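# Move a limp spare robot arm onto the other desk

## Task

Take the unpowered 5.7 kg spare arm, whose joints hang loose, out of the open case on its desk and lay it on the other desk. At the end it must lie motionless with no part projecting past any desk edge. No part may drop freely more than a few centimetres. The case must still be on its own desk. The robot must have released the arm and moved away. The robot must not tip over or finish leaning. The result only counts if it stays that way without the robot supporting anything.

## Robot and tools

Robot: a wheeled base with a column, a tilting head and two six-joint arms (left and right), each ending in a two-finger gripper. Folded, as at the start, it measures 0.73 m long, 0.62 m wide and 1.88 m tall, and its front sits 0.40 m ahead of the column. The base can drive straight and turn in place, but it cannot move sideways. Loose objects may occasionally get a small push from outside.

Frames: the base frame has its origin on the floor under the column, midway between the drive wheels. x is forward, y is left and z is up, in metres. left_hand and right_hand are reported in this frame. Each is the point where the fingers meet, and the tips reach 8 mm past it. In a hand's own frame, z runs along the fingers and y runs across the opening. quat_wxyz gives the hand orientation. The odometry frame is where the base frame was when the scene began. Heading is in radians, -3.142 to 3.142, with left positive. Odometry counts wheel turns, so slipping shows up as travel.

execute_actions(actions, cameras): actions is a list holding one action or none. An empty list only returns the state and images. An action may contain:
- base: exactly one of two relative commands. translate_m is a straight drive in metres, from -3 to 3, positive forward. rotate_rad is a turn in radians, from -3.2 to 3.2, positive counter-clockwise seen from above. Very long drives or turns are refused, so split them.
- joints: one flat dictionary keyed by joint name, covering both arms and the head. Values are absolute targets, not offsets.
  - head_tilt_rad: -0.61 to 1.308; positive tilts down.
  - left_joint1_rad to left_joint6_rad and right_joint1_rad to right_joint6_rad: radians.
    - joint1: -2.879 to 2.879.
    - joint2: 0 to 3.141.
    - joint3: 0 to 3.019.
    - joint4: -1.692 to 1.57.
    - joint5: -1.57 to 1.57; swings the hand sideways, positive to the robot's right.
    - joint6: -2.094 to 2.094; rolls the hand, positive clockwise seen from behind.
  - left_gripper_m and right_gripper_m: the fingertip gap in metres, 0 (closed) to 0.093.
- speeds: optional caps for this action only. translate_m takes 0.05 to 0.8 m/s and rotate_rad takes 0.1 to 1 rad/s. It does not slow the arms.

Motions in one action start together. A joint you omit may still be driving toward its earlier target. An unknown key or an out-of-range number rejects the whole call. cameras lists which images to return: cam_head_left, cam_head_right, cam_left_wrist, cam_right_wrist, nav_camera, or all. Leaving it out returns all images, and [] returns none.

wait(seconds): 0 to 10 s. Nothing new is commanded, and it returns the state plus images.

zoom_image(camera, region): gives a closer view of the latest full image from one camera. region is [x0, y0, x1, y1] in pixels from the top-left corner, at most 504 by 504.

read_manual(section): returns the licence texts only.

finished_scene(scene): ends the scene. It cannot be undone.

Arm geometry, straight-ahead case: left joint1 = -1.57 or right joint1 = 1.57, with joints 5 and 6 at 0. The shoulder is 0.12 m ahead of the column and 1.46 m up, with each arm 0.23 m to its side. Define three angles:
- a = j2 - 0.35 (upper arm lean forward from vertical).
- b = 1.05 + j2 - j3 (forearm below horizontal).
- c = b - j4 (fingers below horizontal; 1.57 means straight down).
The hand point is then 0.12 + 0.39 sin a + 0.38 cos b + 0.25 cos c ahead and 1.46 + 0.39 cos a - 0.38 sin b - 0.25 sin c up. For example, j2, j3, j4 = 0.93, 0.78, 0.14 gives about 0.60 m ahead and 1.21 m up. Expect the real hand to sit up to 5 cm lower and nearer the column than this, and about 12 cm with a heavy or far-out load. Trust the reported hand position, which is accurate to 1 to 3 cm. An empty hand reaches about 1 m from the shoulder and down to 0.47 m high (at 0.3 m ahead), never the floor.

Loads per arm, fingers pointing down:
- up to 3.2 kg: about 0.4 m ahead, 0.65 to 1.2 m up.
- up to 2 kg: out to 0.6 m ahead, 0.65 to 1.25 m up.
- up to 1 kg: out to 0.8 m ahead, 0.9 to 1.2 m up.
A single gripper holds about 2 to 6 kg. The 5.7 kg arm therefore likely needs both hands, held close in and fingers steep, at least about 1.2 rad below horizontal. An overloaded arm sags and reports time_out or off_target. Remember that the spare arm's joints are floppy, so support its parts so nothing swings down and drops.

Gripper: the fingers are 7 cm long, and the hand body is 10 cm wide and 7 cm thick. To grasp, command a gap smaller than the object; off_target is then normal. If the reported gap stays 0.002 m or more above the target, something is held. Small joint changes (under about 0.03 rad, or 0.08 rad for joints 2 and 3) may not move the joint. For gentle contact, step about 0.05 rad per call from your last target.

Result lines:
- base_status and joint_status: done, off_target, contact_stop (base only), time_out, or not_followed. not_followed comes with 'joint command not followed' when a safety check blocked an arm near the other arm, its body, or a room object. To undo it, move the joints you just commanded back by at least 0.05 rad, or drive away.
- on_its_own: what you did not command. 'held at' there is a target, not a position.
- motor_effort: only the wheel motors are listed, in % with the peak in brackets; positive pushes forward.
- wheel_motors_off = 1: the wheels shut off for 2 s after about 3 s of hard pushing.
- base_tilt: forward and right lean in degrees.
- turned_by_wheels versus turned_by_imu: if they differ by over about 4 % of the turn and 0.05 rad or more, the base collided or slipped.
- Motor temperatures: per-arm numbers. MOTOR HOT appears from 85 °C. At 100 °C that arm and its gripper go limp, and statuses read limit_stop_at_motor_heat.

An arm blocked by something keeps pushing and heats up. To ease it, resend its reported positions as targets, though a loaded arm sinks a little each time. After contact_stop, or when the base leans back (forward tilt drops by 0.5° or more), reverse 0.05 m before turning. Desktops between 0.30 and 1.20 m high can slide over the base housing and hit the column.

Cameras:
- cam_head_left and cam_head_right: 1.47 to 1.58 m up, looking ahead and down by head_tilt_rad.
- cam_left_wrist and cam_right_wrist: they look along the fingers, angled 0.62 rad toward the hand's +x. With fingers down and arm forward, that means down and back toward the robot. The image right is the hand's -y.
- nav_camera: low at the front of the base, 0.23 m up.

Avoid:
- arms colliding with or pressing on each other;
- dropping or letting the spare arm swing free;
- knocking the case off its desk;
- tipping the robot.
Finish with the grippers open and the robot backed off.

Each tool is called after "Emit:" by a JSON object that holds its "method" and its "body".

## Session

Emit:
{"method": "execute_actions", "body": {"actions": [{"joints":{"head_tilt_rad":0.6}}]}}

Scene clock: 0.73 s.
Motor temperatures (°C, as the motors report them): left_arm=[23 23 23 21 22 21] | right_arm=[22 22 22 23 21 24]
base_odometry: x=+0.000 y=+0.000 heading=+0.000 (m, m, rad; odometry frame)
turned_by_wheels: +0.000 (rad since the last result)
turned_by_imu: +0.000 (rad since the last result)
base_tilt: forward=+0.1 right=-0.3 (deg)
base_status: not commanded
joint_positions: head_tilt_rad=+0.618 left_joint1_rad=-1.585 left_joint2_rad=+0.890 left_joint3_rad=+0.393 left_joint4_rad=-0.912 left_joint5_rad=+0.000 left_joint6_rad=-0.078 left_gripper_m=+0.094 right_joint1_rad=+1.581 right_joint2_rad=+0.888 right_joint3_rad=+0.390 right_joint4_rad=-0.941 right_joint5_rad=-0.010 right_joint6_rad=-0.055 right_gripper_m=+0.094
joint_status: all done
wheel_motors_off: 0
motor_effort: left_wheel=+1(1) right_wheel=+1(1) (%)
left_hand: x=+0.1427 y=+0.2216 z=+1.2483 quat_wxyz=(+0.428, +0.029, -0.903, -0.013) (m; base frame)
right_hand: x=+0.1372 y=-0.2216 z=+1.2544 quat_wxyz=(+0.442, +0.027, -0.897, -0.019) (m; base frame)
pictures: cam_head_left, cam_head_right, cam_left_wrist, cam_right_wrist, nav_camera
Images, in order (width x height): cam_head_left 504x504, cam_head_right 504x504, cam_left_wrist 616x616, cam_right_wrist 616x616, nav_camera 504x504.

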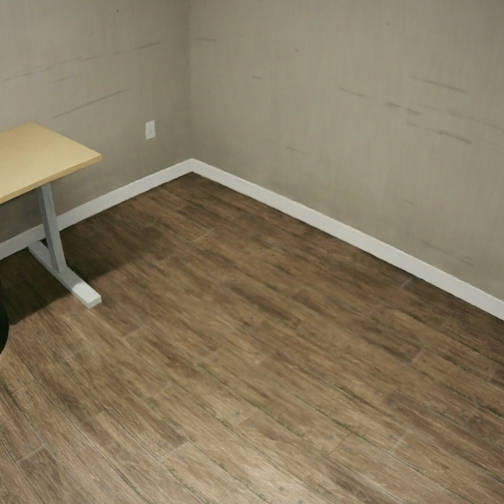

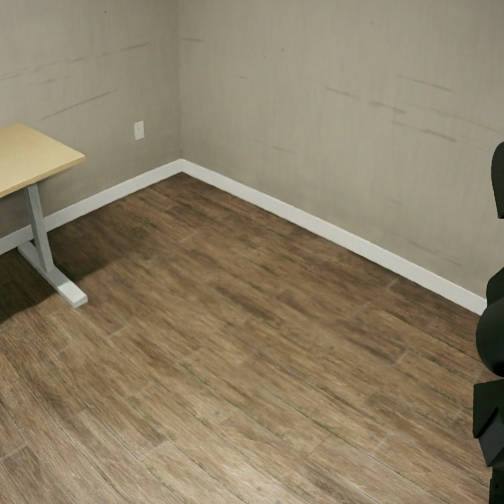

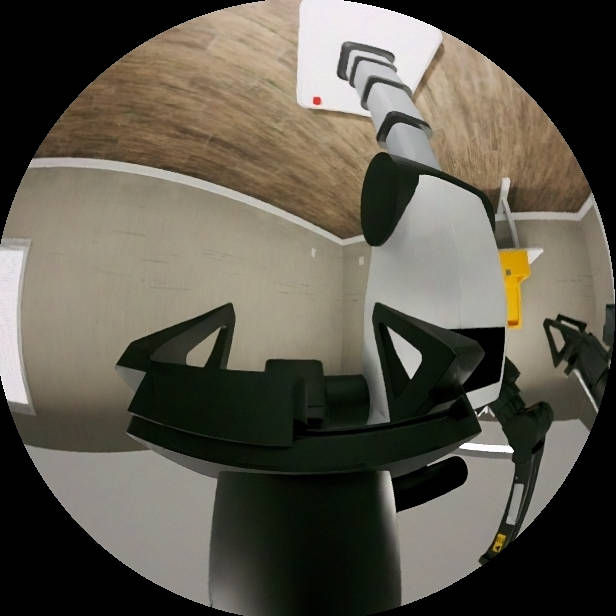

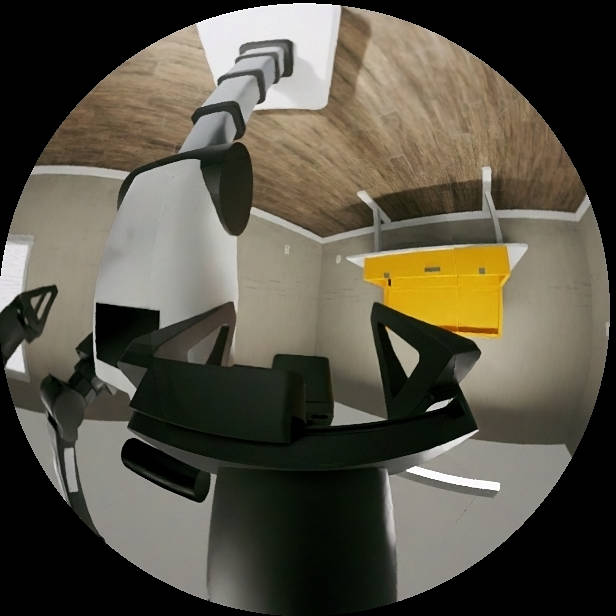

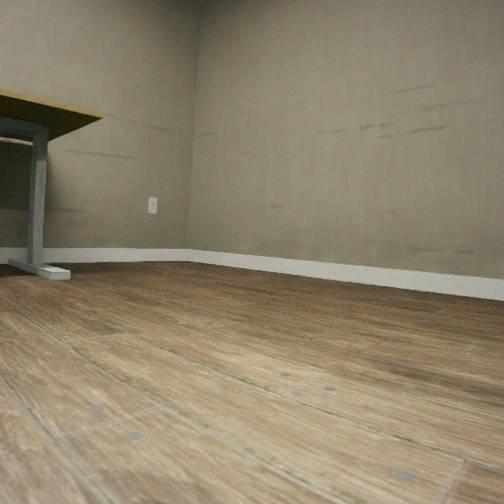

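Emit:
{"method": "execute_actions", "body": {"actions": [{"base":{"rotate_rad":-2.35},"joints":{"left_joint6_rad":-1.57,"right_joint6_rad":1.57,"left_joint1_rad":-1.57,"right_joint1_rad":1.57,"left_joint5_rad":0,"right_joint5_rad":0}}], "cameras": ["cam_head_left","cam_head_right","nav_camera"]}}

Scene clock: 6.67 s.
Motor temperatures (°C, as the motors report them): left_arm=[23 23 23 21 22 21] | right_arm=[22 22 22 23 21 24]
base_odometry: x=+0.000 y=+0.000 heading=-2.349 (m, m, rad; odometry frame)
turned_by_wheels: -2.349 (rad since the last result)
turned_by_imu: -2.375 (rad since the last result)
base_tilt: forward=+0.0 right=-0.3 (deg)
base_status: done
joint_positions: head_tilt_rad=+0.618 left_joint1_rad=-1.574 left_joint2_rad=+0.890 left_joint3_rad=+0.393 left_joint4_rad=-0.912 left_joint5_rad=+0.000 left_joint6_rad=-1.559 left_gripper_m=+0.094 right_joint1_rad=+1.577 right_joint2_rad=+0.888 right_joint3_rad=+0.390 right_joint4_rad=-0.941 right_joint5_rad=-0.003 right_joint6_rad=+1.563 right_gripper_m=+0.094
joint_status: all done
wheel_motors_off: 0
motor_effort: left_wheel=+3(32) right_wheel=-4(38) (%)
left_hand: x=+0.1427 y=+0.2239 z=+1.2483 quat_wxyz=(+0.305, +0.634, -0.644, -0.301) (m; base frame)
right_hand: x=+0.1372 y=-0.2236 z=+1.2543 quat_wxyz=(+0.316, -0.630, -0.638, +0.309) (m; base frame)
pictures: cam_head_left, cam_head_right, nav_camera
Images, in order (width x height): cam_head_left 504x504, cam_head_right 504x504, nav_camera 504x504.

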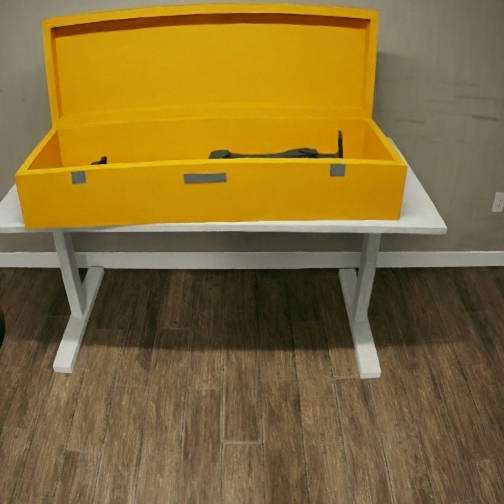

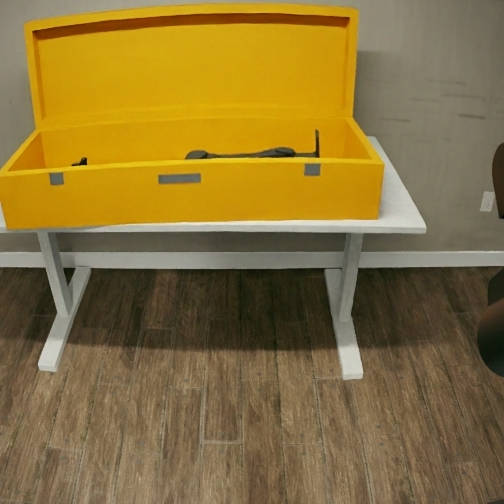

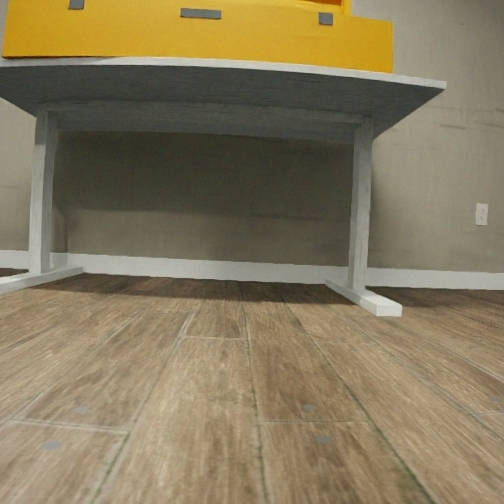

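Emit:
{"method": "execute_actions", "body": {"actions": [{"base":{"rotate_rad":0.16}}], "cameras": []}}

Emit:
{"method": "execute_actions", "body": {"actions": [{"base":{"translate_m":0.85},"joints":{"head_tilt_rad":1.1,"left_joint2_rad":0.7,"left_joint3_rad":0.58,"left_joint4_rad":-0.4,"right_joint2_rad":0.7,"right_joint3_rad":0.58,"right_joint4_rad":-0.4}}], "cameras": []}}

Emit:
{"method": "execute_actions", "body": {"actions": [{"base":{"rotate_rad":-0.14}}], "cameras": []}}

Emit:
{"method": "execute_actions", "body": {"actions": [{"base":{"translate_m":0.3}}]}}

Scene clock: 13.13 s.
Motor temperatures (°C, as the motors report them): left_arm=[23 23 23 21 22 21] | right_arm=[22 22 22 24 21 24]
base_odometry: x=+0.000 y=+0.000 heading=-2.190 (m, m, rad; odometry frame)
turned_by_wheels: +0.159 (rad since the last result)
turned_by_imu: +0.163 (rad since the last result)
base_tilt: forward=+0.1 right=-0.3 (deg)
base_status: done
joint_positions: head_tilt_rad=+0.618 left_joint1_rad=-1.574 left_joint2_rad=+0.890 left_joint3_rad=+0.393 left_joint4_rad=-0.912 left_joint5_rad=+0.000 left_joint6_rad=-1.559 left_gripper_m=+0.094 right_joint1_rad=+1.577 right_joint2_rad=+0.888 right_joint3_rad=+0.390 right_joint4_rad=-0.941 right_joint5_rad=-0.003 right_joint6_rad=+1.563 right_gripper_m=+0.094
joint_status: not commanded
wheel_motors_off: 0
motor_effort: left_wheel=-3(18) right_wheel=+4(24) (%)
left_hand: x=+0.1427 y=+0.2239 z=+1.2483 quat_wxyz=(+0.305, +0.634, -0.644, -0.301) (m; base frame)
right_hand: x=+0.1374 y=-0.2236 z=+1.2543 quat_wxyz=(+0.316, -0.630, -0.638, +0.309) (m; base frame)
pictures: none
No camera images: the call's "cameras" was empty. Leave "cameras" out to get every camera's image.

Scene clock: 16.03 s.
Motor temperatures (°C, as the motors report them): left_arm=[23 23 24 21 22 21] | right_arm=[22 23 22 23 21 24]
base_odometry: x=-0.494 y=-0.692 heading=-2.191 (m, m, rad; odometry frame)
turned_by_wheels: -0.001 (rad since the last result)
turned_by_imu: +0.001 (rad since the last result)
base_tilt: forward=+0.1 right=-0.3 (deg)
base_status: done
joint_positions: head_tilt_rad=+1.100 left_joint1_rad=-1.574 left_joint2_rad=+0.690 left_joint3_rad=+0.575 left_joint4_rad=-0.411 left_joint5_rad=+0.000 left_joint6_rad=-1.560 left_gripper_m=+0.094 right_joint1_rad=+1.577 right_joint2_rad=+0.693 right_joint3_rad=+0.575 right_joint4_rad=-0.409 right_joint5_rad=-0.003 right_joint6_rad=+1.564 right_gripper_m=+0.094
joint_status: all done
wheel_motors_off: 0
motor_effort: left_wheel=-1(42) right_wheel=+2(66) (%)
left_hand: x=+0.4048 y=+0.2233 z=+1.2220 quat_wxyz=(+0.002, +0.703, -0.712, +0.000) (m; base frame)
right_hand: x=+0.4048 y=-0.2225 z=+1.2212 quat_wxyz=(+0.004, -0.703, -0.711, -0.002) (m; base frame)
pictures: none
No camera images: the call's "cameras" was empty. Leave "cameras" out to get every camera's image.

Scene clock: 17.17 s.
Motor temperatures (°C, as the motors report them): left_arm=[23 23 24 21 22 21] | right_arm=[22 23 22 23 21 24]
base_odometry: x=-0.494 y=-0.692 heading=-2.329 (m, m, rad; odometry frame)
turned_by_wheels: -0.139 (rad since the last result)
turned_by_imu: -0.139 (rad since the last result)
base_tilt: forward=+0.1 right=-0.3 (deg)
base_status: done
joint_positions: head_tilt_rad=+1.100 left_joint1_rad=-1.574 left_joint2_rad=+0.690 left_joint3_rad=+0.575 left_joint4_rad=-0.411 left_joint5_rad=+0.000 left_joint6_rad=-1.560 left_gripper_m=+0.094 right_joint1_rad=+1.576 right_joint2_rad=+0.693 right_joint3_rad=+0.575 right_joint4_rad=-0.409 right_joint5_rad=-0.003 right_joint6_rad=+1.564 right_gripper_m=+0.094
joint_status: not commanded
wheel_motors_off: 0
motor_effort: left_wheel=+0(29) right_wheel=-1(49) (%)
left_hand: x=+0.4048 y=+0.2233 z=+1.2220 quat_wxyz=(+0.002, +0.703, -0.712, +0.000) (m; base frame)
right_hand: x=+0.4048 y=-0.2230 z=+1.2212 quat_wxyz=(+0.004, -0.704, -0.711, -0.002) (m; base frame)
pictures: none
No camera images: the call's "cameras" was empty. Leave "cameras" out to get every camera's image.

Scene clock: 19.10 s.
Motor temperatures (°C, as the motors report them): left_arm=[23 23 24 21 22 21] | right_arm=[22 23 22 23 21 24]
base_odometry: x=-0.700 y=-0.910 heading=-2.330 (m, m, rad; odometry frame)
turned_by_wheels: -0.001 (rad since the last result)
turned_by_imu: +0.000 (rad since the last result)
base_tilt: forward=+0.0 right=-0.3 (deg)
base_status: done
joint_positions: head_tilt_rad=+1.100 left_joint1_rad=-1.574 left_joint2_rad=+0.691 left_joint3_rad=+0.575 left_joint4_rad=-0.410 left_joint5_rad=+0.000 left_joint6_rad=-1.560 left_gripper_m=+0.094 right_joint1_rad=+1.576 right_joint2_rad=+0.697 right_joint3_rad=+0.576 right_joint4_rad=-0.409 right_joint5_rad=-0.003 right_joint6_rad=+1.564 right_gripper_m=+0.094
joint_status: not commanded
wheel_motors_off: 0
motor_effort: left_wheel=-1(37) right_wheel=+1(62) (%)
left_hand: x=+0.4051 y=+0.2233 z=+1.2218 quat_wxyz=(+0.002, +0.703, -0.712, +0.000) (m; base frame)
right_hand: x=+0.4044 y=-0.2230 z=+1.2204 quat_wxyz=(+0.005, -0.704, -0.711, -0.001) (m; base frame)
pictures: cam_head_left, cam_head_right, cam_left_wrist, cam_right_wrist, nav_camera
Images, in order (width x height): cam_head_left 504x504, cam_head_right 504x504, cam_left_wrist 616x616, cam_right_wrist 616x616, nav_camera 504x504.

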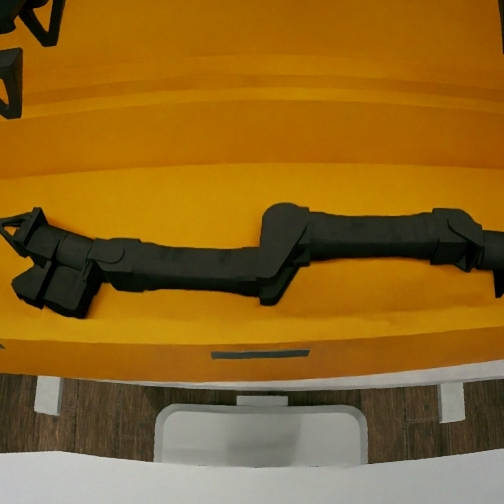

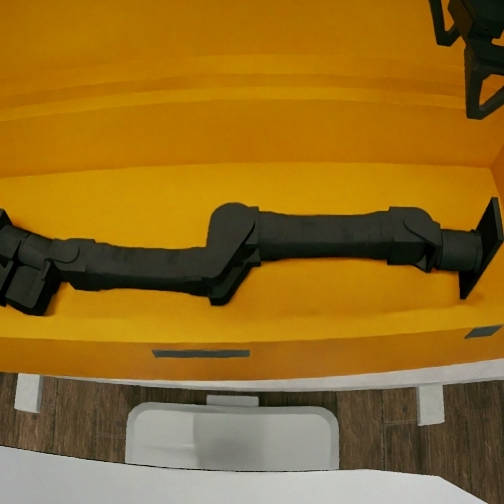

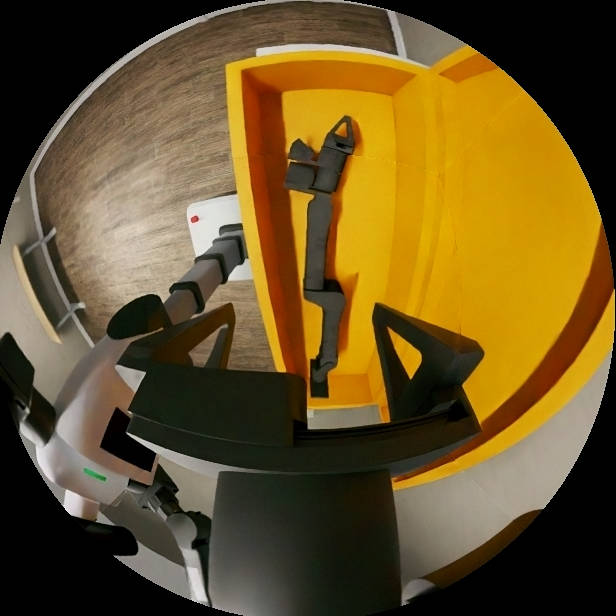

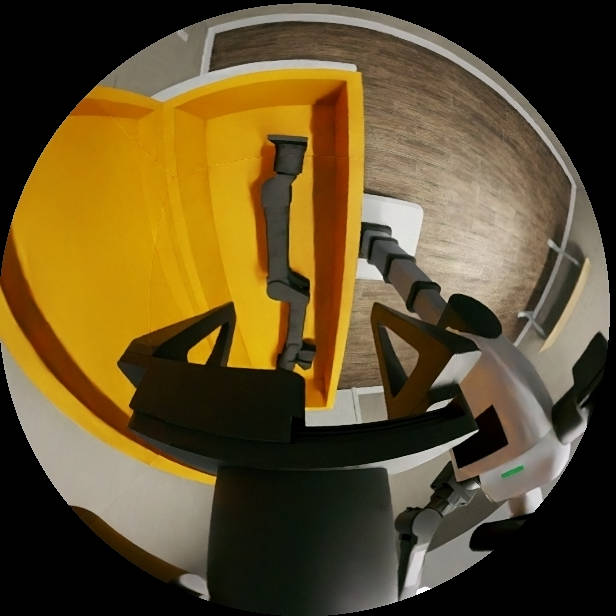

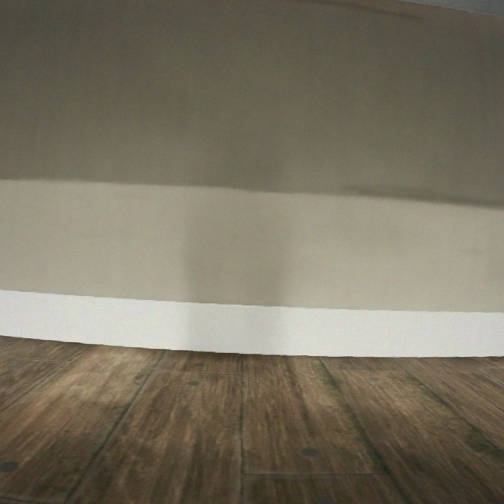

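Emit:
{"method": "execute_actions", "body": {"actions": [{"joints":{"left_joint2_rad":1.0,"left_joint3_rad":0.6,"left_joint4_rad":-0.12,"right_joint2_rad":1.0,"right_joint3_rad":0.6,"right_joint4_rad":-0.12}}], "cameras": []}}

Emit:
{"method": "execute_actions", "body": {"actions": [{"joints":{"head_tilt_rad":1.2,"left_joint2_rad":1.65,"left_joint3_rad":0.88,"left_joint4_rad":0.25,"right_joint2_rad":1.65,"right_joint3_rad":0.88,"right_joint4_rad":0.25}}], "cameras": ["cam_head_left","cam_left_wrist","cam_right_wrist"]}}

Scene clock: 22.83 s.
Motor temperatures (°C, as the motors report them): left_arm=[23 23 24 21 22 21] | right_arm=[22 23 22 23 21 24]
base_odometry: x=-0.700 y=-0.910 heading=-2.330 (m, m, rad; odometry frame)
turned_by_wheels: +0.000 (rad since the last result)
turned_by_imu: +0.001 (rad since the last result)
base_tilt: forward=+0.1 right=-0.3 (deg)
base_status: not commanded
joint_positions: head_tilt_rad=+1.100 left_joint1_rad=-1.574 left_joint2_rad=+1.002 left_joint3_rad=+0.595 left_joint4_rad=-0.136 left_joint5_rad=+0.000 left_joint6_rad=-1.560 left_gripper_m=+0.094 right_joint1_rad=+1.576 right_joint2_rad=+1.011 right_joint3_rad=+0.596 right_joint4_rad=-0.133 right_joint5_rad=-0.003 right_joint6_rad=+1.564 right_gripper_m=+0.094
joint_status: all done
wheel_motors_off: 0
motor_effort: left_wheel=-1(2) right_wheel=+2(3) (%)
left_hand: x=+0.3985 y=+0.2231 z=+1.1360 quat_wxyz=(+0.008, +0.703, -0.712, -0.006) (m; base frame)
right_hand: x=+0.3964 y=-0.2226 z=+1.1334 quat_wxyz=(+0.011, -0.704, -0.711, +0.006) (m; base frame)
pictures: none
No camera images: the call's "cameras" was empty. Leave "cameras" out to get every camera's image.

Scene clock: 24.37 s.
Motor temperatures (°C, as the motors report them): left_arm=[23 23 24 21 22 21] | right_arm=[22 23 22 23 21 24]
base_odometry: x=-0.700 y=-0.910 heading=-2.330 (m, m, rad; odometry frame)
turned_by_wheels: +0.000 (rad since the last result)
turned_by_imu: +0.000 (rad since the last result)
base_tilt: forward=+0.1 right=-0.3 (deg)
base_status: not commanded
joint_positions: head_tilt_rad=+1.198 left_joint1_rad=-1.574 left_joint2_rad=+1.669 left_joint3_rad=+0.882 left_joint4_rad=+0.244 left_joint5_rad=+0.000 left_joint6_rad=-1.560 left_gripper_m=+0.094 right_joint1_rad=+1.576 right_joint2_rad=+1.652 right_joint3_rad=+0.883 right_joint4_rad=+0.246 right_joint5_rad=-0.003 right_joint6_rad=+1.564 right_gripper_m=+0.094
joint_status: all done
wheel_motors_off: 0
motor_effort: left_wheel=-1(5) right_wheel=+3(5) (%)
left_hand: x=+0.3923 y=+0.2224 z=+0.9360 quat_wxyz=(+0.008, +0.703, -0.711, -0.006) (m; base frame)
right_hand: x=+0.4022 y=-0.2217 z=+0.9404 quat_wxyz=(+0.003, -0.704, -0.710, -0.003) (m; base frame)
pictures: cam_head_left, cam_left_wrist, cam_right_wrist
Images, in order (width x height): cam_head_left 504x504, cam_left_wrist 616x616, cam_right_wrist 616x616.

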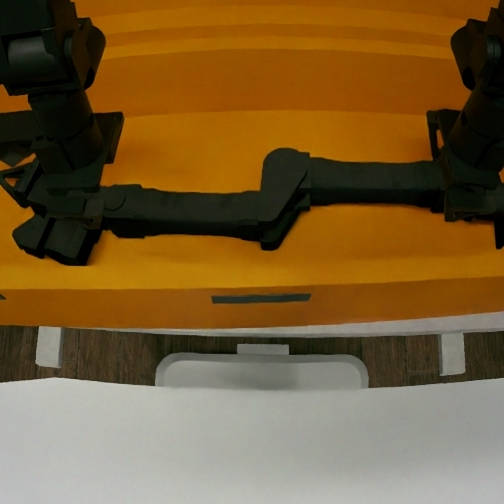

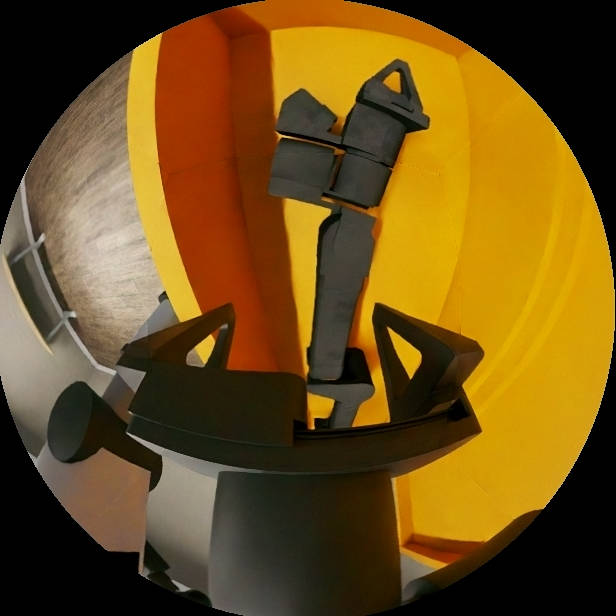

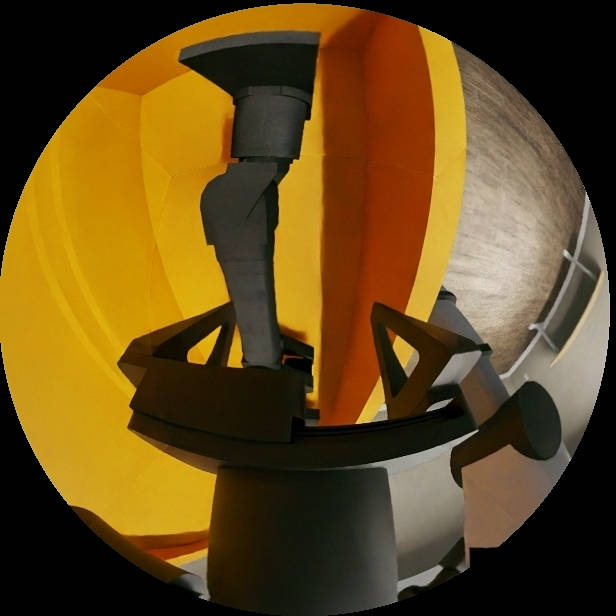

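Emit:
{"method": "execute_actions", "body": {"actions": [{"base":{"translate_m":0.03}}], "cameras": []}}

Emit:
{"method": "execute_actions", "body": {"actions": [{"joints":{"left_joint2_rad":1.9,"left_joint3_rad":1.04,"left_joint4_rad":0.34,"right_joint2_rad":1.88,"right_joint3_rad":1.1,"right_joint4_rad":0.25}}], "cameras": ["cam_head_left","cam_left_wrist","cam_right_wrist"]}}

Scene clock: 28.47 s.
Motor temperatures (°C, as the motors report them): left_arm=[23 24 24 21 22 21] | right_arm=[22 23 22 23 21 24]
base_odometry: x=-0.721 y=-0.932 heading=-2.330 (m, m, rad; odometry frame)
turned_by_wheels: +0.000 (rad since the last result)
turned_by_imu: +0.001 (rad since the last result)
base_tilt: forward=+0.1 right=-0.3 (deg)
base_status: done
joint_positions: head_tilt_rad=+1.199 left_joint1_rad=-1.574 left_joint2_rad=+1.667 left_joint3_rad=+0.887 left_joint4_rad=+0.244 left_joint5_rad=+0.000 left_joint6_rad=-1.560 left_gripper_m=+0.094 right_joint1_rad=+1.576 right_joint2_rad=+1.652 right_joint3_rad=+0.886 right_joint4_rad=+0.246 right_joint5_rad=-0.003 right_joint6_rad=+1.564 right_gripper_m=+0.094
joint_status: not commanded
wheel_motors_off: 0
motor_effort: left_wheel=+0(29) right_wheel=-1(41) (%)
left_hand: x=+0.3970 y=+0.2224 z=+0.9362 quat_wxyz=(+0.005, +0.703, -0.711, -0.003) (m; base frame)
right_hand: x=+0.4045 y=-0.2216 z=+0.9402 quat_wxyz=(+0.001, -0.704, -0.710, -0.004) (m; base frame)
pictures: none
No camera images: the call's "cameras" was empty. Leave "cameras" out to get every camera's image.

Scene clock: 29.57 s.
Motor temperatures (°C, as the motors report them): left_arm=[23 24 24 21 22 21] | right_arm=[22 23 22 23 21 24]
base_odometry: x=-0.721 y=-0.932 heading=-2.330 (m, m, rad; odometry frame)
turned_by_wheels: +0.000 (rad since the last result)
turned_by_imu: +0.000 (rad since the last result)
base_tilt: forward=+0.0 right=-0.3 (deg)
base_status: not commanded
joint_positions: head_tilt_rad=+1.199 left_joint1_rad=-1.574 left_joint2_rad=+1.905 left_joint3_rad=+1.040 left_joint4_rad=+0.337 left_joint5_rad=+0.000 left_joint6_rad=-1.560 left_gripper_m=+0.094 right_joint1_rad=+1.576 right_joint2_rad=+1.882 right_joint3_rad=+1.110 right_joint4_rad=+0.254 right_joint5_rad=-0.003 right_joint6_rad=+1.564 right_gripper_m=+0.094
joint_status: all done
wheel_motors_off: 0
motor_effort: left_wheel=-1(2) right_wheel=+2(1) (%)
left_hand: x=+0.3793 y=+0.2222 z=+0.8549 quat_wxyz=(+0.003, +0.703, -0.711, -0.001) (m; base frame)
right_hand: x=+0.4160 y=-0.2212 z=+0.8536 quat_wxyz=(+0.001, -0.704, -0.710, -0.005) (m; base frame)
pictures: cam_head_left, cam_left_wrist, cam_right_wrist
Images, in order (width x height): cam_head_left 504x504, cam_left_wrist 616x616, cam_right_wrist 616x616.

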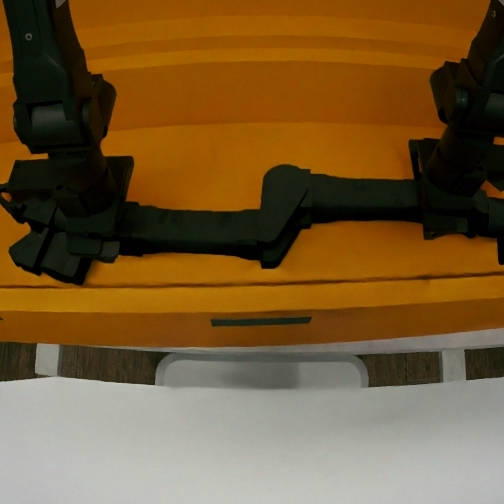

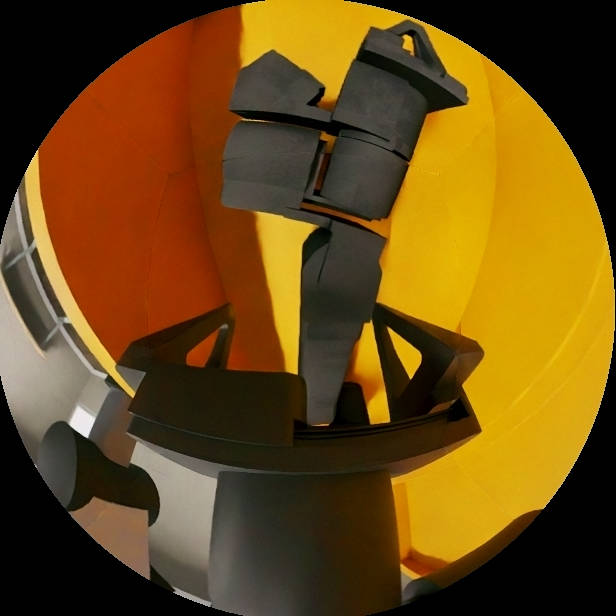

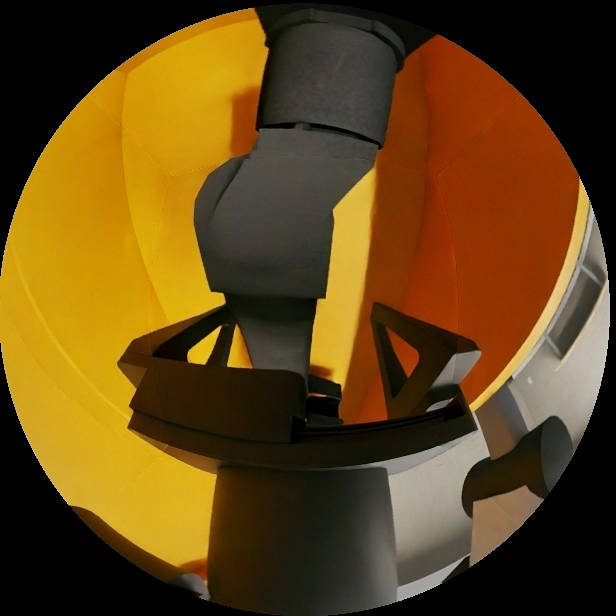

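Emit:
{"method": "execute_actions", "body": {"actions": [{"joints":{"left_joint2_rad":2.03,"left_joint3_rad":1.21,"left_joint4_rad":0.3,"right_joint2_rad":2.0,"right_joint3_rad":1.25,"right_joint4_rad":0.22}}], "cameras": ["cam_left_wrist","cam_right_wrist"]}}

Emit:
{"method": "execute_actions", "body": {"actions": [{"joints":{"left_gripper_m":0,"right_gripper_m":0}}], "cameras": ["cam_head_left","cam_left_wrist","cam_right_wrist"]}}

Scene clock: 33.03 s.
Motor temperatures (°C, as the motors report them): left_arm=[23 24 24 21 22 21] | right_arm=[22 23 22 23 21 24]
base_odometry: x=-0.721 y=-0.932 heading=-2.330 (m, m, rad; odometry frame)
turned_by_wheels: +0.000 (rad since the last result)
turned_by_imu: +0.001 (rad since the last result)
base_tilt: forward=+0.1 right=-0.2 (deg)
base_status: not commanded
joint_positions: head_tilt_rad=+1.199 left_joint1_rad=-1.574 left_joint2_rad=+2.019 left_joint3_rad=+1.217 left_joint4_rad=+0.311 left_joint5_rad=+0.000 left_joint6_rad=-1.560 left_gripper_m=+0.094 right_joint1_rad=+1.576 right_joint2_rad=+2.005 right_joint3_rad=+1.254 right_joint4_rad=+0.229 right_joint5_rad=-0.003 right_joint6_rad=+1.564 right_gripper_m=+0.094
joint_status: all done
wheel_motors_off: 0
motor_effort: left_wheel=-1(2) right_wheel=+0(2) (%)
left_hand: x=+0.4098 y=+0.2220 z=+0.8041 quat_wxyz=(-0.011, +0.703, -0.711, +0.013) (m; base frame)
right_hand: x=+0.4212 y=-0.2209 z=+0.8042 quat_wxyz=(+0.002, -0.704, -0.710, -0.003) (m; base frame)
pictures: cam_left_wrist, cam_right_wrist
Images, in order (width x height): cam_left_wrist 616x616, cam_right_wrist 616x616.

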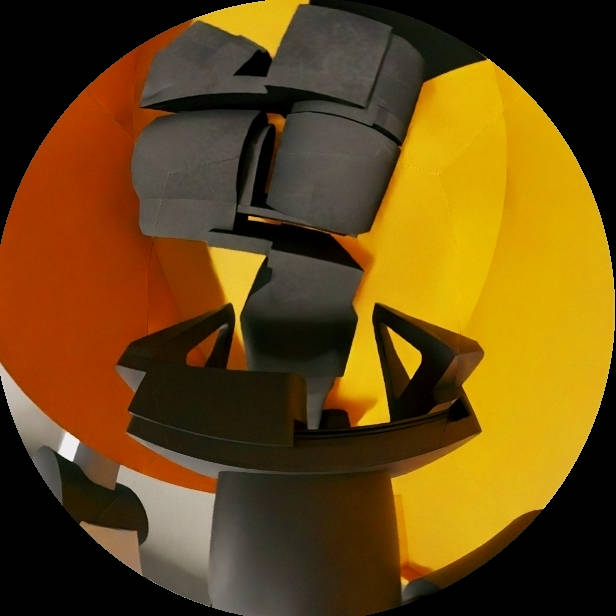

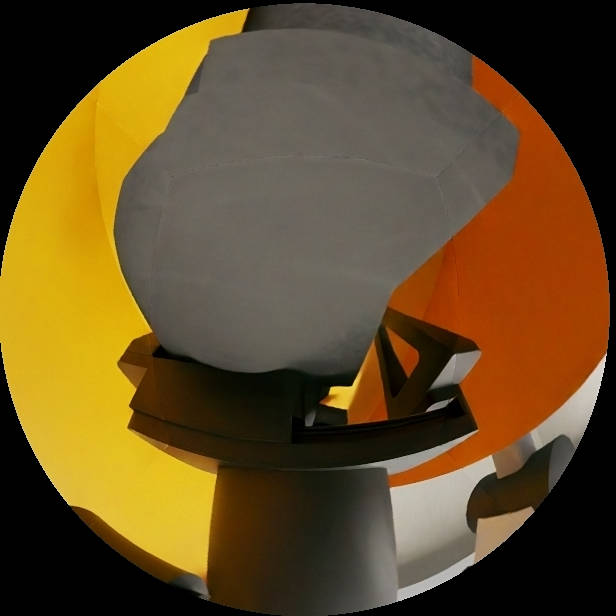

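Scene clock: 33.77 s.
Motor temperatures (°C, as the motors report them): left_arm=[23 24 24 21 22 21] | right_arm=[22 23 22 23 21 24]
base_odometry: x=-0.721 y=-0.932 heading=-2.330 (m, m, rad; odometry frame)
turned_by_wheels: +0.000 (rad since the last result)
turned_by_imu: +0.000 (rad since the last result)
base_tilt: forward=+0.1 right=-0.3 (deg)
base_status: not commanded
joint_positions: head_tilt_rad=+1.199 left_joint1_rad=-1.574 left_joint2_rad=+2.022 left_joint3_rad=+1.214 left_joint4_rad=+0.306 left_joint5_rad=-0.001 left_joint6_rad=-1.556 left_gripper_m=+0.057 right_joint1_rad=+1.576 right_joint2_rad=+1.999 right_joint3_rad=+1.271 right_joint4_rad=+0.225 right_joint5_rad=-0.002 right_joint6_rad=+1.554 right_gripper_m=+0.057
joint_status: left_gripper_m off_target (ended at +0.057, target +0.000); right_gripper_m off_target (ended at +0.057, target +0.000)
wheel_motors_off: 0
motor_effort: left_wheel=-1(1) right_wheel=-1(2) (%)
left_hand: x=+0.4048 y=+0.2221 z=+0.8033 quat_wxyz=(-0.007, +0.701, -0.713, +0.008) (m; base frame)
right_hand: x=+0.4348 y=-0.2210 z=+0.8047 quat_wxyz=(-0.005, -0.700, -0.714, -0.010) (m; base frame)
pictures: cam_head_left, cam_left_wrist, cam_right_wrist
Images, in order (width x height): cam_head_left 504x504, cam_left_wrist 616x616, cam_right_wrist 616x616.

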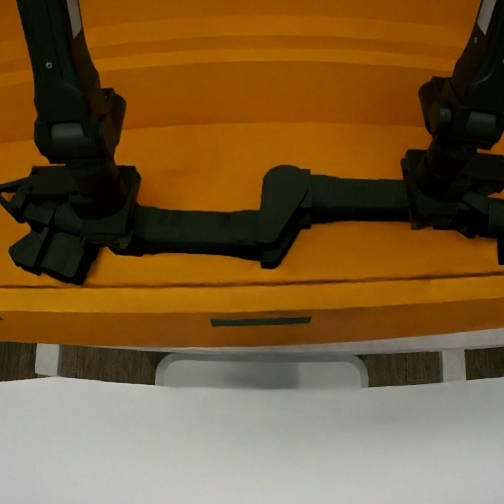

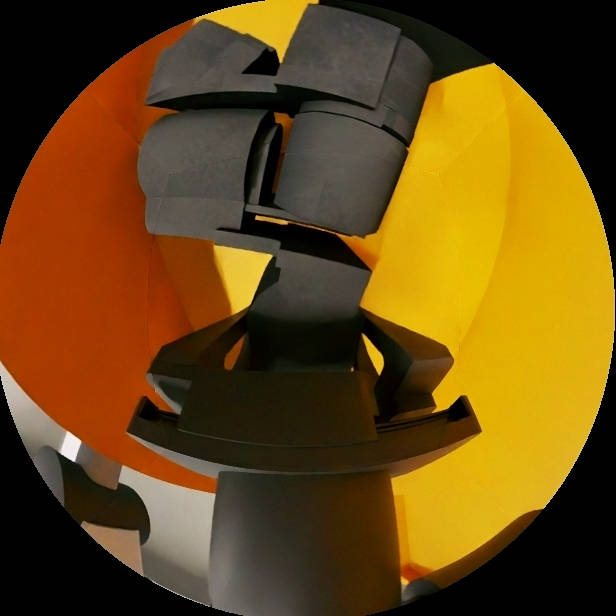

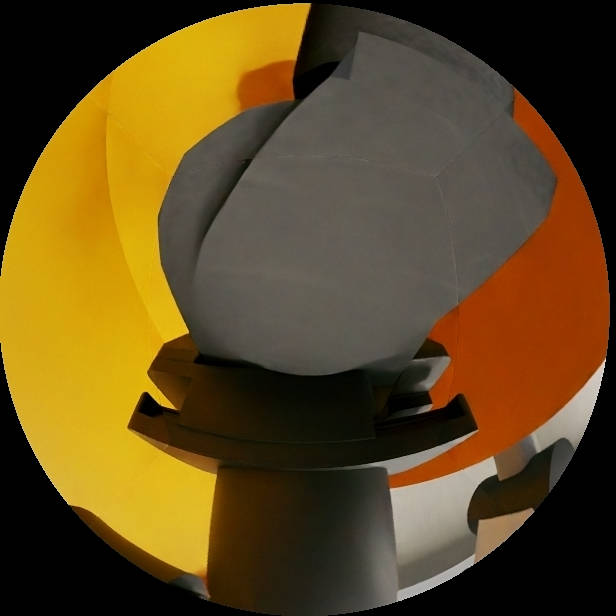

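Both gripped. Lift as before.

Emit:
{"method": "execute_actions", "body": {"actions": [{"joints":{"left_joint2_rad":1.6,"left_joint3_rad":0.85,"left_joint4_rad":0.27,"right_joint2_rad":1.6,"right_joint3_rad":0.85,"right_joint4_rad":0.27}}], "cameras": []}}

Emit:
{"method": "execute_actions", "body": {"actions": [{"joints":{"left_joint2_rad":1.1,"left_joint3_rad":0.72,"left_joint4_rad":-0.1,"right_joint2_rad":1.1,"right_joint3_rad":0.72,"right_joint4_rad":-0.1}}], "cameras": ["cam_head_left"]}}

Emit:
{"method": "execute_actions", "body": {"actions": [{"joints":{"head_tilt_rad":0.8,"left_joint2_rad":0.5,"left_joint3_rad":0.62,"left_joint4_rad":-0.6,"right_joint2_rad":0.5,"right_joint3_rad":0.62,"right_joint4_rad":-0.6}}], "cameras": ["cam_head_left","cam_left_wrist","cam_right_wrist"]}}

Scene clock: 38.40 s.
Motor temperatures (°C, as the motors report them): left_arm=[23 24 24 21 22 21] | right_arm=[22 24 22 23 21 24]
base_odometry: x=-0.721 y=-0.932 heading=-2.330 (m, m, rad; odometry frame)
turned_by_wheels: +0.000 (rad since the last result)
turned_by_imu: +0.001 (rad since the last result)
base_tilt: forward=+0.1 right=-0.3 (deg)
base_status: not commanded
joint_positions: head_tilt_rad=+1.199 left_joint1_rad=-1.572 left_joint2_rad=+1.697 left_joint3_rad=+0.890 left_joint4_rad=+0.280 left_joint5_rad=+0.000 left_joint6_rad=-1.515 left_gripper_m=+0.057 right_joint1_rad=+1.577 right_joint2_rad=+1.677 right_joint3_rad=+0.899 right_joint4_rad=+0.261 right_joint5_rad=-0.008 right_joint6_rad=+1.589 right_gripper_m=+0.057
joint_status: all done
wheel_motors_off: 0
motor_effort: left_wheel=-1(2) right_wheel=+2(3) (%)
left_hand: x=+0.3918 y=+0.2240 z=+0.9275 quat_wxyz=(+0.001, +0.687, -0.727, -0.001) (m; base frame)
right_hand: x=+0.4029 y=-0.2200 z=+0.9322 quat_wxyz=(+0.003, -0.712, -0.702, -0.007) (m; base frame)
pictures: none
No camera images: the call's "cameras" was empty. Leave "cameras" out to get every camera's image.

Scene clock: 40.40 s.
Motor temperatures (°C, as the motors report them): left_arm=[23 24 24 21 22 21] | right_arm=[22 24 23 23 21 24]
base_odometry: x=-0.721 y=-0.932 heading=-2.330 (m, m, rad; odometry frame)
turned_by_wheels: +0.000 (rad since the last result)
turned_by_imu: +0.000 (rad since the last result)
base_tilt: forward=+0.1 right=-0.3 (deg)
base_status: not commanded
joint_positions: head_tilt_rad=+1.199 left_joint1_rad=-1.574 left_joint2_rad=+1.198 left_joint3_rad=+0.715 left_joint4_rad=-0.085 left_joint5_rad=-0.004 left_joint6_rad=-1.506 left_gripper_m=+0.057 right_joint1_rad=+1.575 right_joint2_rad=+1.192 right_joint3_rad=+0.727 right_joint4_rad=-0.096 right_joint5_rad=-0.016 right_joint6_rad=+1.596 right_gripper_m=+0.057
joint_status: all done
wheel_motors_off: 0
motor_effort: left_wheel=-1(4) right_wheel=+0(4) (%)
left_hand: x=+0.4180 y=+0.2234 z=+1.0822 quat_wxyz=(+0.016, +0.683, -0.730, -0.016) (m; base frame)
right_hand: x=+0.4246 y=-0.2207 z=+1.0842 quat_wxyz=(+0.020, -0.715, -0.699, +0.007) (m; base frame)
pictures: cam_head_left
Images, in order (width x height): cam_head_left 504x504.

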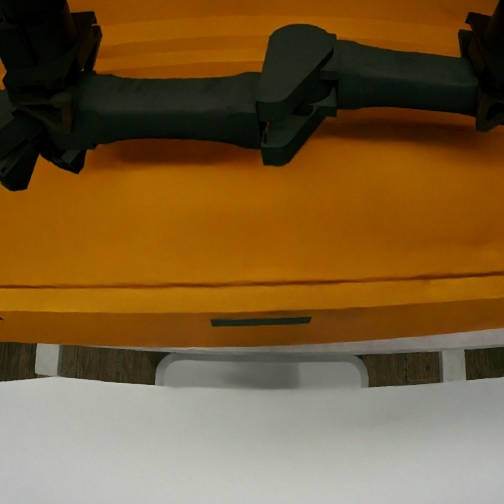

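Scene clock: 41.87 s.
Motor temperatures (°C, as the motors report them): left_arm=[23 25 24 21 22 22] | right_arm=[22 24 23 23 21 24]
base_odometry: x=-0.721 y=-0.932 heading=-2.330 (m, m, rad; odometry frame)
turned_by_wheels: +0.000 (rad since the last result)
turned_by_imu: +0.000 (rad since the last result)
base_tilt: forward=+0.1 right=-0.3 (deg)
base_status: not commanded
joint_positions: head_tilt_rad=+0.816 left_joint1_rad=-1.575 left_joint2_rad=+0.577 left_joint3_rad=+0.552 left_joint4_rad=-0.572 left_joint5_rad=+0.001 left_joint6_rad=-1.507 left_gripper_m=+0.057 right_joint1_rad=+1.575 right_joint2_rad=+0.579 right_joint3_rad=+0.572 right_joint4_rad=-0.585 right_joint5_rad=-0.016 right_joint6_rad=+1.595 right_gripper_m=+0.057
joint_status: all done
wheel_motors_off: 0
motor_effort: left_wheel=-1(3) right_wheel=+1(5) (%)
left_hand: x=+0.3765 y=+0.2231 z=+1.2501 quat_wxyz=(+0.028, +0.683, -0.729, -0.024) (m; base frame)
right_hand: x=+0.3845 y=-0.2213 z=+1.2531 quat_wxyz=(+0.031, -0.715, -0.699, +0.018) (m; base frame)
pictures: cam_head_left, cam_left_wrist, cam_right_wrist
Images, in order (width x height): cam_head_left 504x504, cam_left_wrist 616x616, cam_right_wrist 616x616.

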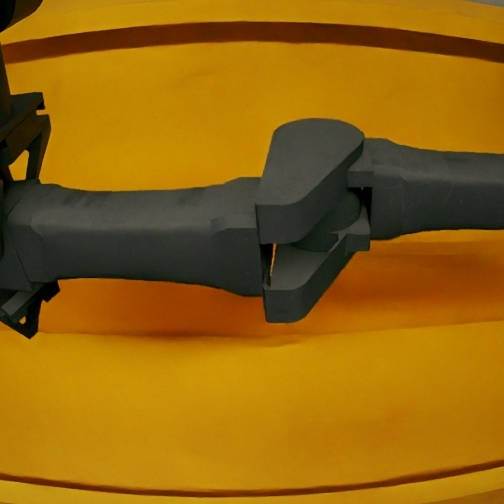

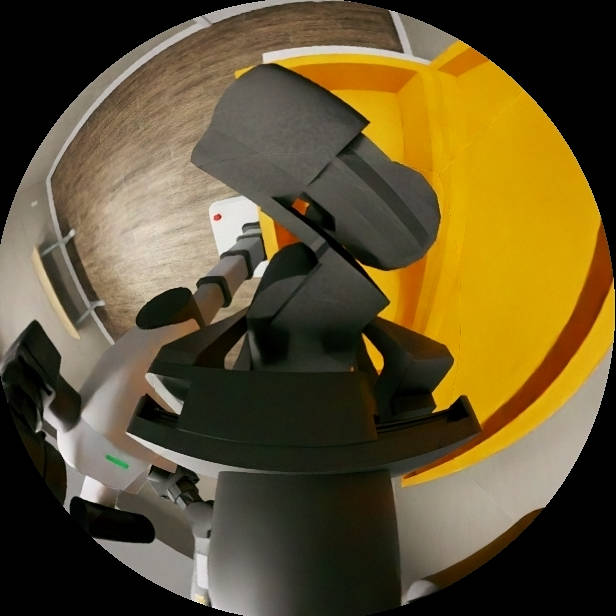

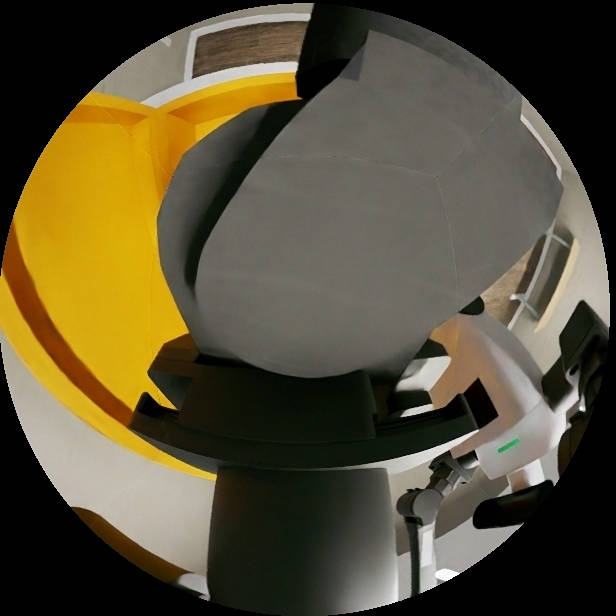

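Emit:
{"method": "execute_actions", "body": {"actions": [{"base":{"translate_m":-0.6},"speeds":{"translate_m":0.12}}], "cameras": ["cam_head_left","cam_left_wrist"]}}

Emit:
{"method": "execute_actions", "body": {"actions": [{"base":{"rotate_rad":3.1},"speeds":{"rotate_rad":0.5},"joints":{"head_tilt_rad":0.3}}], "cameras": ["cam_head_left","nav_camera"]}}

Scene clock: 50.13 s.
Motor temperatures (°C, as the motors report them): left_arm=[23 25 26 21 22 22] | right_arm=[22 24 23 23 21 24]
base_odometry: x=-0.308 y=-0.497 heading=-2.331 (m, m, rad; odometry frame)
turned_by_wheels: -0.001 (rad since the last result)
turned_by_imu: +0.000 (rad since the last result)
base_tilt: forward=+0.1 right=-0.3 (deg)
base_status: done
joint_positions: head_tilt_rad=+0.815 left_joint1_rad=-1.575 left_joint2_rad=+0.579 left_joint3_rad=+0.542 left_joint4_rad=-0.580 left_joint5_rad=+0.000 left_joint6_rad=-1.509 left_gripper_m=+0.057 right_joint1_rad=+1.575 right_joint2_rad=+0.584 right_joint3_rad=+0.562 right_joint4_rad=-0.591 right_joint5_rad=-0.017 right_joint6_rad=+1.593 right_gripper_m=+0.057
joint_status: not commanded
wheel_motors_off: 0
motor_effort: left_wheel=-1(27) right_wheel=+2(41) (%)
left_hand: x=+0.3682 y=+0.2232 z=+1.2481 quat_wxyz=(+0.035, +0.683, -0.729, -0.031) (m; base frame)
right_hand: x=+0.3766 y=-0.2212 z=+1.2505 quat_wxyz=(+0.038, -0.714, -0.699, +0.025) (m; base frame)
pictures: cam_head_left, cam_left_wrist
Images, in order (width x height): cam_head_left 504x504, cam_left_wrist 616x616.

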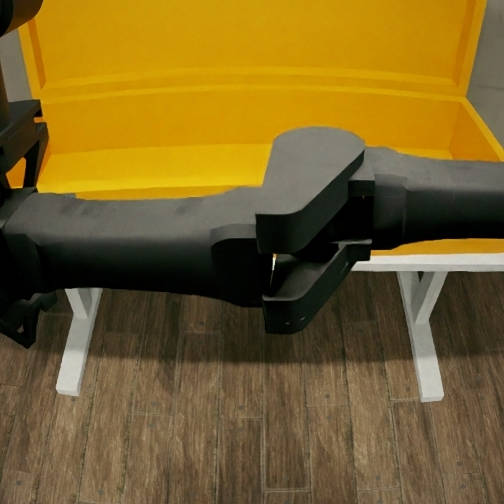

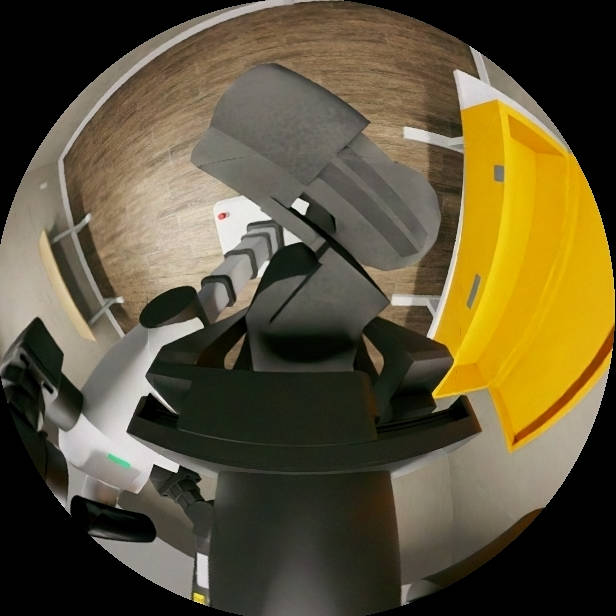

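Scene clock: 57.37 s.
Motor temperatures (°C, as the motors report them): left_arm=[23 25 27 21 22 22] | right_arm=[22 24 24 23 21 24]
base_odometry: x=-0.308 y=-0.497 heading=+0.768 (m, m, rad; odometry frame)
turned_by_wheels: +3.099 (rad since the last result)
turned_by_imu: +3.137 (rad since the last result)
base_tilt: forward=+0.1 right=-0.3 (deg)
base_status: done
joint_positions: head_tilt_rad=+0.319 left_joint1_rad=-1.575 left_joint2_rad=+0.579 left_joint3_rad=+0.542 left_joint4_rad=-0.580 left_joint5_rad=-0.001 left_joint6_rad=-1.510 left_gripper_m=+0.057 right_joint1_rad=+1.576 right_joint2_rad=+0.584 right_joint3_rad=+0.562 right_joint4_rad=-0.591 right_joint5_rad=-0.017 right_joint6_rad=+1.593 right_gripper_m=+0.057
joint_status: all done
wheel_motors_off: 0
motor_effort: left_wheel=-4(30) right_wheel=+6(59) (%)
left_hand: x=+0.3682 y=+0.2233 z=+1.2481 quat_wxyz=(+0.035, +0.684, -0.728, -0.031) (m; base frame)
right_hand: x=+0.3766 y=-0.2209 z=+1.2505 quat_wxyz=(+0.039, -0.714, -0.699, +0.024) (m; base frame)
pictures: cam_head_left, nav_camera
Images, in order (width x height): cam_head_left 504x504, nav_camera 504x504.

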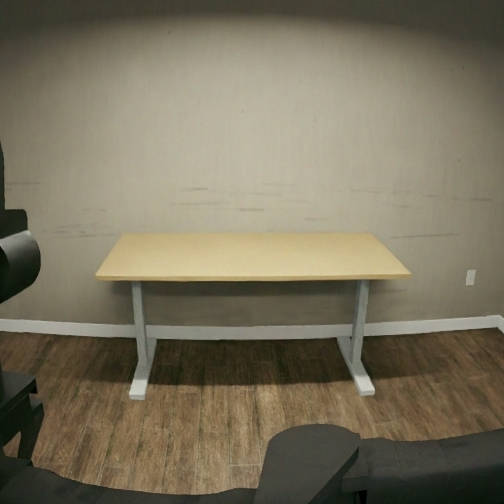

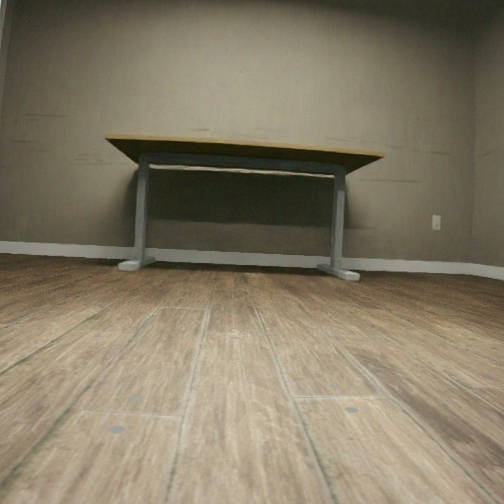

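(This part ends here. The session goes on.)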